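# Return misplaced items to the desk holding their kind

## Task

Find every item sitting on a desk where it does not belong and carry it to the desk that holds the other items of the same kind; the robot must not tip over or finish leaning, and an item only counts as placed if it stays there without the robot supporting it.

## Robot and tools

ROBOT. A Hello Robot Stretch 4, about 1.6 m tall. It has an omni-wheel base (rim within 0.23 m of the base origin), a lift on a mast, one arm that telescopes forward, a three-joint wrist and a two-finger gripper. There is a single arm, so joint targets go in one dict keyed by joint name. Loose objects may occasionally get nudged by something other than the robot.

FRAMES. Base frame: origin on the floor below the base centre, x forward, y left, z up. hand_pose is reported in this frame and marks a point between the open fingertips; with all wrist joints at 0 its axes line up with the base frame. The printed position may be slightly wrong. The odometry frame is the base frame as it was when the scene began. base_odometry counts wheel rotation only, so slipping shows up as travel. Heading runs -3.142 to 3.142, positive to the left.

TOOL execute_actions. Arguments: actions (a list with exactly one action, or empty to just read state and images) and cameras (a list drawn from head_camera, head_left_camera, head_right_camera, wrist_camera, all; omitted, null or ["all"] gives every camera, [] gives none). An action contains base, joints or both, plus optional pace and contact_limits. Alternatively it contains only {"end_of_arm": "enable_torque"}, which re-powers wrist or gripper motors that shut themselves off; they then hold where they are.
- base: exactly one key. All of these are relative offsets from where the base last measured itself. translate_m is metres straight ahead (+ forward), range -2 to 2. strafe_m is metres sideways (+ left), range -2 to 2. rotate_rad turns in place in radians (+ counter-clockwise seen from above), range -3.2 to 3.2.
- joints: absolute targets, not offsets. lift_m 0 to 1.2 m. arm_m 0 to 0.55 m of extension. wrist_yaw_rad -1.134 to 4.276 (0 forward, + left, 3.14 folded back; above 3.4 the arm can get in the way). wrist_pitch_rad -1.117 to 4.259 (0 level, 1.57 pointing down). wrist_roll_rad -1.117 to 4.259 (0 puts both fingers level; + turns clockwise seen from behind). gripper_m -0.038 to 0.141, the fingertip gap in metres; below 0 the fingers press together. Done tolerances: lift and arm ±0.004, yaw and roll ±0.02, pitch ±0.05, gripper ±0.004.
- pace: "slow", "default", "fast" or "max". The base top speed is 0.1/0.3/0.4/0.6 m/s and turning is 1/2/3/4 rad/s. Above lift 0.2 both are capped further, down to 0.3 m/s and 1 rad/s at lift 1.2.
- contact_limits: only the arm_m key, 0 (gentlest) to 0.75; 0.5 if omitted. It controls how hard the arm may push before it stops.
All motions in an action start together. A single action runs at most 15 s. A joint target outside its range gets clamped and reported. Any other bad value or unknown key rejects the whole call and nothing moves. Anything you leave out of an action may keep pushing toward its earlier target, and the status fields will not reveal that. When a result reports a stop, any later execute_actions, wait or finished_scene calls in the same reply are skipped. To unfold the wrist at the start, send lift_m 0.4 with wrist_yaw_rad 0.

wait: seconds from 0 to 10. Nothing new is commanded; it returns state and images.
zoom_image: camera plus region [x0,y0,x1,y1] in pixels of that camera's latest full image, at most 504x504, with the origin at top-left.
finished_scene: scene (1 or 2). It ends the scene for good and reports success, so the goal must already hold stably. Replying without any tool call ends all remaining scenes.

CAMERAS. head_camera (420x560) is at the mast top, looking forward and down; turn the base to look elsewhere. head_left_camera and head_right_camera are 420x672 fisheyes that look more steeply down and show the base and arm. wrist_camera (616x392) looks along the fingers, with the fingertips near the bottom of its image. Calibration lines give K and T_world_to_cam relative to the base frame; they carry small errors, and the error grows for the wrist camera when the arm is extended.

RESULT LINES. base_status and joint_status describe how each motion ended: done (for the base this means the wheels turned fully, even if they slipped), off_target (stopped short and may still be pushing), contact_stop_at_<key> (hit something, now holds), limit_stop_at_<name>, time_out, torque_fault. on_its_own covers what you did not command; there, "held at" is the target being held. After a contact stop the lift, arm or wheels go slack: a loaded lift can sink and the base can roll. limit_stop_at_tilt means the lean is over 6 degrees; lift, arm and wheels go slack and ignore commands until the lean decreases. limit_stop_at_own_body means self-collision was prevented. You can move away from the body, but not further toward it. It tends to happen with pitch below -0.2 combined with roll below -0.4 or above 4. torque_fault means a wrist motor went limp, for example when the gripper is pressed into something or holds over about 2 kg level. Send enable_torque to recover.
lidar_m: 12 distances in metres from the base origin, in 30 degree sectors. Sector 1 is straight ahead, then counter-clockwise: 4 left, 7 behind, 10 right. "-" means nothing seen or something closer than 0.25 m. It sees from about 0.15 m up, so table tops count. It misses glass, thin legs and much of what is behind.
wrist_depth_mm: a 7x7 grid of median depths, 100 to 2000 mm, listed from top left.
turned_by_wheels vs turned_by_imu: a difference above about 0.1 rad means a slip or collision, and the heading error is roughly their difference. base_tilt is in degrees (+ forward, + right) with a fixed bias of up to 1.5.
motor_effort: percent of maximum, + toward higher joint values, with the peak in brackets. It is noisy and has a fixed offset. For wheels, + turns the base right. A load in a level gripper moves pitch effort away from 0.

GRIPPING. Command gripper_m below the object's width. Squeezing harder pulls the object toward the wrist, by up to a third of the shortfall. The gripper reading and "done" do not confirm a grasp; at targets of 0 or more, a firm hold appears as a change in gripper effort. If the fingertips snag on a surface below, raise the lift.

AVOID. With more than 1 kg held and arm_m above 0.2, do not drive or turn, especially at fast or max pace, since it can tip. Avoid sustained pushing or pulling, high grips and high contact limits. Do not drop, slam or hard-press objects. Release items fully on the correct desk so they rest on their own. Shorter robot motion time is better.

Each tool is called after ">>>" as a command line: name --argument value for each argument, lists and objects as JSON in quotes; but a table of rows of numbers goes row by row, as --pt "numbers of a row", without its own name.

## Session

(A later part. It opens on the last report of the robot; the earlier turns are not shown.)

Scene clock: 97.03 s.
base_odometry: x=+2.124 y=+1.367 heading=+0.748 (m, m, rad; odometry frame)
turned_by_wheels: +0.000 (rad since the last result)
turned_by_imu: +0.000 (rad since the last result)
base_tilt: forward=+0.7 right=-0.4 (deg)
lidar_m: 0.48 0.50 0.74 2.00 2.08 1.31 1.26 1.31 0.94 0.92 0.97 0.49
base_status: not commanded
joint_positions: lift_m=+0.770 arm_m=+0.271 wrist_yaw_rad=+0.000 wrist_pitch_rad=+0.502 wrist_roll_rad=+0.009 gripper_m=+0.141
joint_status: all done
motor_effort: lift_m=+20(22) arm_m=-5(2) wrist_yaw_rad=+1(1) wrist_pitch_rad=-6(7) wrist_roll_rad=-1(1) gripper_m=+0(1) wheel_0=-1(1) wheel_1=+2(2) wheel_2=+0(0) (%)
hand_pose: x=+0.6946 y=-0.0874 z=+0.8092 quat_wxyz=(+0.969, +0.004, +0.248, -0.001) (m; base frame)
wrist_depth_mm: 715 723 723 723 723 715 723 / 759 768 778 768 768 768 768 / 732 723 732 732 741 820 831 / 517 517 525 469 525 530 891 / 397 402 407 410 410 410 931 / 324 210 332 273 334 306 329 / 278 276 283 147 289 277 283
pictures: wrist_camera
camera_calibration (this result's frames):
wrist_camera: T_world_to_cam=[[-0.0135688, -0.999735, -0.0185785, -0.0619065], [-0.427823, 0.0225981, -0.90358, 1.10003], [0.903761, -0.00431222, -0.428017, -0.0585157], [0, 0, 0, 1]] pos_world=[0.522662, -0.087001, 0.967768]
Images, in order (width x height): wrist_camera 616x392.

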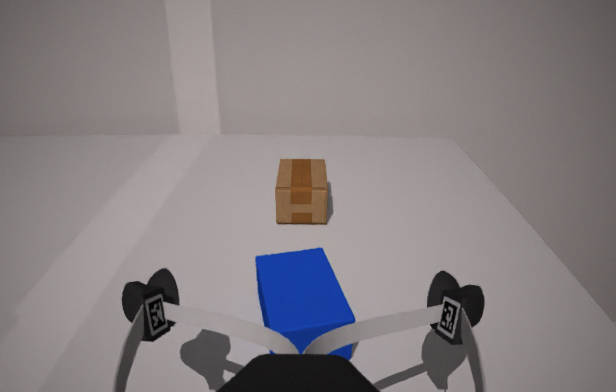

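>>> execute_actions --actions '[{"joints":{"lift_m":0.71,"arm_m":0.315}}]' --cameras '["wrist_camera"]'

>>> execute_actions --actions '[{"joints":{"gripper_m":0.02}}]' --cameras '[]'

>>> execute_actions --actions '[{"joints":{"lift_m":1.02,"arm_m":0.0}}]' --cameras '["wrist_camera"]'

Scene clock: 105.10 s.
base_odometry: x=+2.124 y=+1.367 heading=+0.748 (m, m, rad; odometry frame)
turned_by_wheels: +0.000 (rad since the last result)
turned_by_imu: +0.000 (rad since the last result)
base_tilt: forward=+0.7 right=-0.4 (deg)
lidar_m: 0.48 0.51 0.72 2.01 2.09 1.32 1.27 1.33 0.95 0.92 0.98 0.49
base_status: not commanded
joint_positions: lift_m=+0.710 arm_m=+0.314 wrist_yaw_rad=+0.000 wrist_pitch_rad=+0.502 wrist_roll_rad=+0.009 gripper_m=+0.141
joint_status: all done
motor_effort: lift_m=+15(21) arm_m=+5(5) wrist_yaw_rad=+0(0) wrist_pitch_rad=-6(6) wrist_roll_rad=-1(0) gripper_m=+1(2) wheel_0=-1(1) wheel_1=+2(2) wheel_2=+0(0) (%)
hand_pose: x=+0.7380 y=-0.0874 z=+0.7496 quat_wxyz=(+0.969, +0.004, +0.248, -0.001) (m; base frame)
wrist_depth_mm: 683 683 676 683 683 683 676 / 723 723 723 732 732 723 723 / 559 549 549 473 554 615 778 / 392 392 394 377 397 402 399 / 300 304 296 233 309 307 306 / 244 210 242 196 211 231 247 / 211 208 213 146 212 208 -
pictures: wrist_camera
camera_calibration (this result's frames):
wrist_camera: T_world_to_cam=[[-0.0133659, -0.999738, -0.0185787, -0.0625238], [-0.427813, 0.0225114, -0.903587, 1.06472], [0.903769, -0.00412909, -0.428001, -0.123222], [0, 0, 0, 1]] pos_world=[0.56603, -0.0869846, 0.908168]
Images, in order (width x height): wrist_camera 616x392.

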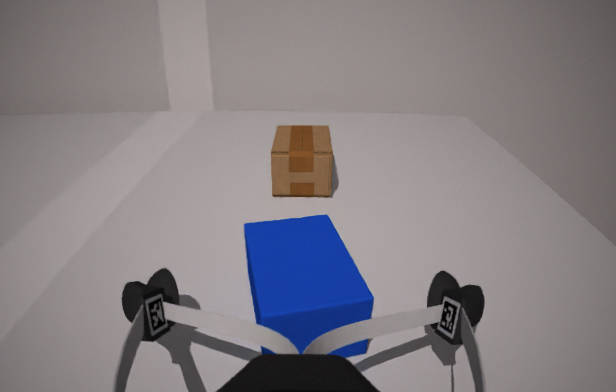

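Scene clock: 107.30 s.
base_odometry: x=+2.124 y=+1.367 heading=+0.748 (m, m, rad; odometry frame)
turned_by_wheels: +0.000 (rad since the last result)
turned_by_imu: +0.000 (rad since the last result)
base_tilt: forward=+0.8 right=-0.4 (deg)
lidar_m: 0.46 0.51 0.74 2.00 2.09 1.31 1.27 1.32 0.97 0.92 0.97 0.49
base_status: not commanded
joint_positions: lift_m=+0.710 arm_m=+0.314 wrist_yaw_rad=+0.000 wrist_pitch_rad=+0.502 wrist_roll_rad=+0.009 gripper_m=+0.020
joint_status: all done
motor_effort: lift_m=+15(16) arm_m=+5(5) wrist_yaw_rad=+0(2) wrist_pitch_rad=-6(6) wrist_roll_rad=+0(1) gripper_m=-19(19) wheel_0=-1(1) wheel_1=+2(2) wheel_2=+0(0) (%)
hand_pose: x=+0.7380 y=-0.0874 z=+0.7496 quat_wxyz=(+0.969, +0.004, +0.248, -0.001) (m; base frame)
wrist_depth_mm: 683 683 683 683 683 683 683 / 723 715 723 723 732 732 723 / 554 549 549 473 554 615 778 / 389 389 394 379 397 402 399 / 300 304 306 223 309 309 307 / 244 247 189 185 186 251 249 / 211 202 209 187 210 203 -
pictures: none
No camera images: the call's "cameras" was empty. Leave "cameras" out to get every camera's image.

Scene clock: 109.60 s.
base_odometry: x=+2.124 y=+1.367 heading=+0.748 (m, m, rad; odometry frame)
turned_by_wheels: +0.000 (rad since the last result)
turned_by_imu: +0.000 (rad since the last result)
base_tilt: forward=+0.8 right=-0.4 (deg)
lidar_m: 0.47 0.51 0.73 2.01 2.08 1.31 1.25 1.33 0.97 0.92 0.97 0.50
base_status: not commanded
joint_positions: lift_m=+1.020 arm_m=+0.001 wrist_yaw_rad=+0.000 wrist_pitch_rad=+0.502 wrist_roll_rad=+0.009 gripper_m=+0.020
joint_status: all done
motor_effort: lift_m=+20(19) arm_m=-5(5) wrist_yaw_rad=+1(1) wrist_pitch_rad=-6(8) wrist_roll_rad=-1(1) gripper_m=-20(19) wheel_0=-1(1) wheel_1=+2(2) wheel_2=+0(1) (%)
hand_pose: x=+0.4246 y=-0.0875 z=+1.0591 quat_wxyz=(+0.969, +0.004, +0.249, -0.001) (m; base frame)
wrist_depth_mm: 960 960 960 960 976 976 960 / 1025 1025 1025 1042 1042 1025 1042 / 1098 1098 1118 1098 1098 1118 1118 / 1042 1078 1060 1078 1160 1205 1205 / 809 820 820 223 842 1308 1308 / 661 668 189 184 186 1430 1430 / 549 517 564 187 569 564 1397
pictures: wrist_camera
camera_calibration (this result's frames):
wrist_camera: T_world_to_cam=[[-0.0136596, -0.999734, -0.0185732, -0.0609159], [-0.428165, 0.0226339, -0.903417, 1.21028], [0.903597, -0.0043879, -0.428361, 0.292936], [0, 0, 0, 1]] pos_world=[0.252673, -0.0870078, 1.21774]
Images, in order (width x height): wrist_camera 616x392.

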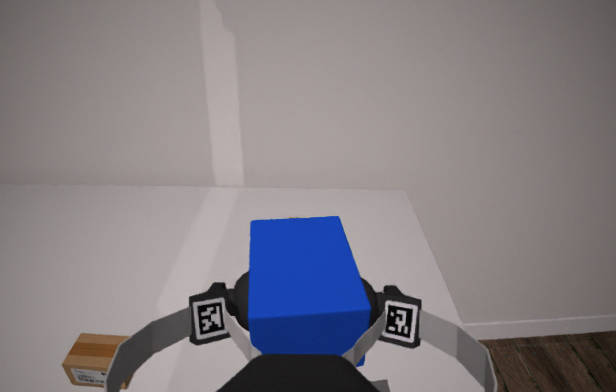

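>>> execute_actions --actions '[{"base":{"rotate_rad":-1.75}}]' --cameras '[]'

>>> execute_actions --actions '[{"base":{"translate_m":0.3},"joints":{"arm_m":0.4}}]' --cameras '["head_camera","wrist_camera"]'

Scene clock: 114.50 s.
base_odometry: x=+2.124 y=+1.367 heading=-1.001 (m, m, rad; odometry frame)
turned_by_wheels: -1.749 (rad since the last result)
turned_by_imu: -1.737 (rad since the last result)
base_tilt: forward=+0.7 right=-0.4 (deg)
lidar_m: 0.91 0.91 0.52 0.48 0.49 0.62 1.26 2.02 1.41 1.25 1.27 1.04
base_status: done
joint_positions: lift_m=+1.020 arm_m=+0.001 wrist_yaw_rad=+0.000 wrist_pitch_rad=+0.502 wrist_roll_rad=+0.009 gripper_m=+0.020
joint_status: not commanded
motor_effort: lift_m=+20(20) arm_m=-4(5) wrist_yaw_rad=+0(1) wrist_pitch_rad=-7(7) wrist_roll_rad=-1(1) gripper_m=-20(20) wheel_0=+3(1) wheel_1=+5(10) wheel_2=+6(10) (%)
hand_pose: x=+0.4246 y=-0.0874 z=+1.0591 quat_wxyz=(+0.969, +0.004, +0.249, -0.001) (m; base frame)
wrist_depth_mm: 1255 1281 1308 1397 1464 1537 1499 / 1308 1308 1308 1336 1366 1430 1537 / 798 788 798 866 878 976 1025 / 1499 1537 1618 1708 1808 1863 1464 / 1618 1661 1756 223 1921 1863 1808 / 1618 1576 189 185 186 1618 1499 / 1397 1336 1430 187 1366 1336 1366
pictures: none
No camera images: the call's "cameras" was empty. Leave "cameras" out to get every camera's image.

Scene clock: 116.97 s.
base_odometry: x=+2.286 y=+1.115 heading=-1.001 (m, m, rad; odometry frame)
turned_by_wheels: +0.000 (rad since the last result)
turned_by_imu: +0.000 (rad since the last result)
base_tilt: forward=+0.8 right=-0.4 (deg)
lidar_m: 0.61 0.64 1.49 0.54 0.53 0.68 1.46 2.35 1.35 1.22 1.11 0.72
base_status: done
joint_positions: lift_m=+1.020 arm_m=+0.399 wrist_yaw_rad=+0.000 wrist_pitch_rad=+0.502 wrist_roll_rad=+0.009 gripper_m=+0.020
joint_status: all done
motor_effort: lift_m=+20(20) arm_m=+5(5) wrist_yaw_rad=+0(0) wrist_pitch_rad=-7(7) wrist_roll_rad=+0(1) gripper_m=-20(20) wheel_0=+5(7) wheel_1=+4(9) wheel_2=-5(14) (%)
hand_pose: x=+0.8230 y=-0.0874 z=+1.0592 quat_wxyz=(+0.969, +0.004, +0.248, -0.001) (m; base frame)
wrist_depth_mm: 668 683 715 750 778 809 842 / 699 723 759 798 831 878 917 / 732 759 788 788 798 809 820 / 559 559 564 564 569 574 477 / 433 433 439 223 442 442 418 / 349 355 189 184 186 357 353 / 301 289 300 187 301 291 307
pictures: head_camera, wrist_camera
camera_calibration (this result's frames):
wrist_camera: T_world_to_cam=[[-0.0132489, -0.99974, -0.0185737, -0.0557071], [-0.427949, 0.0224575, -0.903524, 1.38089], [0.903706, -0.00402212, -0.428135, -0.0673577], [0, 0, 0, 1]] pos_world=[0.651085, -0.0869749, 1.2178]
Images, in order (width x height): head_camera 420x560, wrist_camera 616x392.

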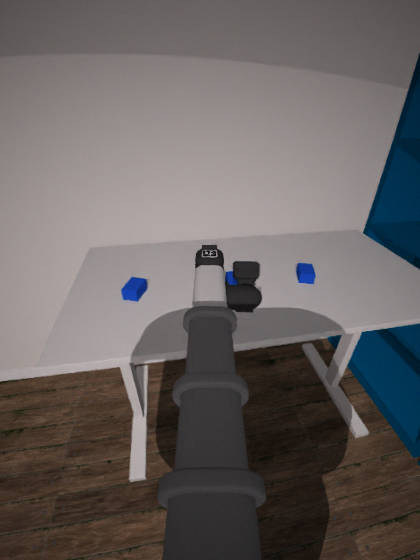

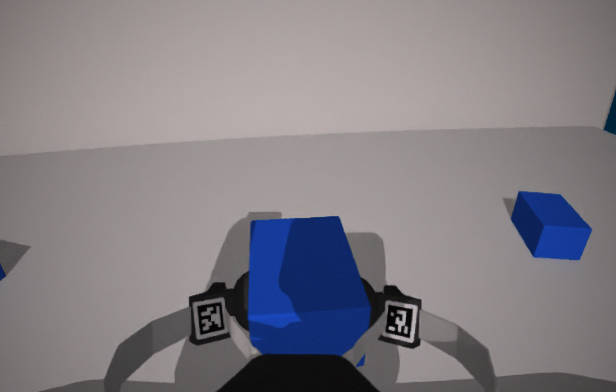

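>>> execute_actions --actions '[{"joints":{"lift_m":0.942}}]' --cameras '[]'

>>> execute_actions --actions '[{"joints":{"gripper_m":0.1}}]' --cameras '[]'

>>> execute_actions --actions '[{"joints":{"lift_m":1.0,"arm_m":0.25},"pace":"fast"}]' --cameras '["wrist_camera"]'

>>> finished_scene --scene 1

Scene clock: 122.90 s.
base_odometry: x=+2.286 y=+1.115 heading=-1.001 (m, m, rad; odometry frame)
turned_by_wheels: +0.000 (rad since the last result)
turned_by_imu: +0.000 (rad since the last result)
base_tilt: forward=+0.7 right=-0.4 (deg)
lidar_m: 0.63 0.63 1.48 0.52 0.54 0.67 1.45 2.36 1.36 1.20 1.12 0.72
base_status: not commanded
joint_positions: lift_m=+0.942 arm_m=+0.399 wrist_yaw_rad=+0.000 wrist_pitch_rad=+0.502 wrist_roll_rad=+0.009 gripper_m=+0.020
joint_status: all done
motor_effort: lift_m=+16(17) arm_m=+4(5) wrist_yaw_rad=+0(0) wrist_pitch_rad=-7(6) wrist_roll_rad=-1(0) gripper_m=-20(20) wheel_0=+5(5) wheel_1=+4(4) wheel_2=-5(5) (%)
hand_pose: x=+0.8230 y=-0.0874 z=+0.9816 quat_wxyz=(+0.969, +0.004, +0.248, -0.001) (m; base frame)
wrist_depth_mm: 668 691 723 750 788 820 866 / 699 723 759 788 831 854 891 / 559 554 549 554 564 569 445 / 392 394 397 397 402 402 384 / 301 307 307 223 310 310 309 / 247 250 189 185 186 252 251 / 212 204 211 187 212 205 -
pictures: none
No camera images: the call's "cameras" was empty. Leave "cameras" out to get every camera's image.

Scene clock: 124.53 s.
base_odometry: x=+2.286 y=+1.115 heading=-1.001 (m, m, rad; odometry frame)
turned_by_wheels: +0.000 (rad since the last result)
turned_by_imu: +0.000 (rad since the last result)
base_tilt: forward=+0.7 right=-0.4 (deg)
lidar_m: 0.62 0.63 1.50 0.52 0.53 0.67 1.42 2.35 1.35 1.21 1.10 0.69
base_status: not commanded
joint_positions: lift_m=+0.942 arm_m=+0.399 wrist_yaw_rad=+0.000 wrist_pitch_rad=+0.502 wrist_roll_rad=+0.009 gripper_m=+0.100
joint_status: all done
motor_effort: lift_m=+16(16) arm_m=+4(5) wrist_yaw_rad=+0(0) wrist_pitch_rad=-6(6) wrist_roll_rad=-1(1) gripper_m=-1(23) wheel_0=+5(5) wheel_1=+4(4) wheel_2=-5(5) (%)
hand_pose: x=+0.8230 y=-0.0874 z=+0.9816 quat_wxyz=(+0.969, +0.004, +0.248, -0.001) (m; base frame)
wrist_depth_mm: 661 683 723 750 778 809 842 / 699 732 750 778 820 854 891 / 564 554 554 559 559 569 449 / 394 394 397 399 399 404 382 / 303 307 298 236 312 312 310 / 246 248 199 198 198 253 251 / 212 208 212 146 214 210 -
pictures: none
No camera images: the call's "cameras" was empty. Leave "cameras" out to get every camera's image.

Scene clock: 125.83 s.
base_odometry: x=+2.286 y=+1.115 heading=-1.001 (m, m, rad; odometry frame)
turned_by_wheels: +0.000 (rad since the last result)
turned_by_imu: +0.000 (rad since the last result)
base_tilt: forward=+0.7 right=-0.4 (deg)
lidar_m: 0.63 0.63 1.51 0.51 0.52 0.66 1.44 2.35 1.35 1.20 1.10 0.72
base_status: not commanded
joint_positions: lift_m=+1.000 arm_m=+0.251 wrist_yaw_rad=+0.000 wrist_pitch_rad=+0.502 wrist_roll_rad=+0.009 gripper_m=+0.100
joint_status: all done
motor_effort: lift_m=+20(20) arm_m=-4(4) wrist_yaw_rad=+0(1) wrist_pitch_rad=-5(6) wrist_roll_rad=+0(0) gripper_m=-1(2) wheel_0=+5(5) wheel_1=+4(4) wheel_2=-5(5) (%)
hand_pose: x=+0.6746 y=-0.0875 z=+1.0392 quat_wxyz=(+0.969, +0.004, +0.248, -0.001) (m; base frame)
wrist_depth_mm: 788 809 854 891 931 960 1008 / 820 866 891 931 991 1008 1042 / 732 732 732 723 741 750 768 / 477 521 521 525 525 530 535 / 399 402 407 366 413 410 407 / 324 325 212 334 202 332 329 / 279 273 279 146 281 285 294
pictures: wrist_camera
camera_calibration (this result's frames):
wrist_camera: T_world_to_cam=[[-0.0136833, -0.999734, -0.018576, -0.0578595], [-0.427772, 0.0226447, -0.903603, 1.2993], [0.903783, -0.00441795, -0.427968, 0.0579864], [0, 0, 0, 1]] pos_world=[0.502608, -0.0870103, 1.1978]
Images, in order (width x height): wrist_camera 616x392.

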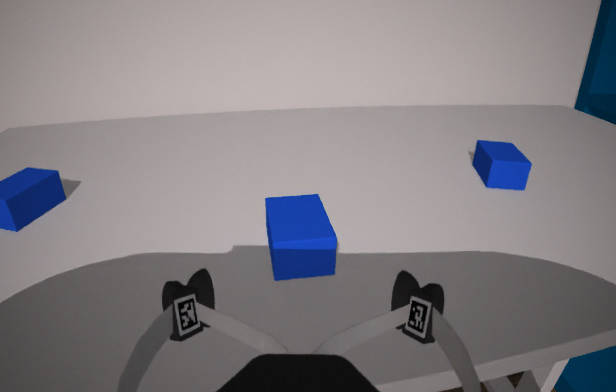

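The scene is finished: the task was done.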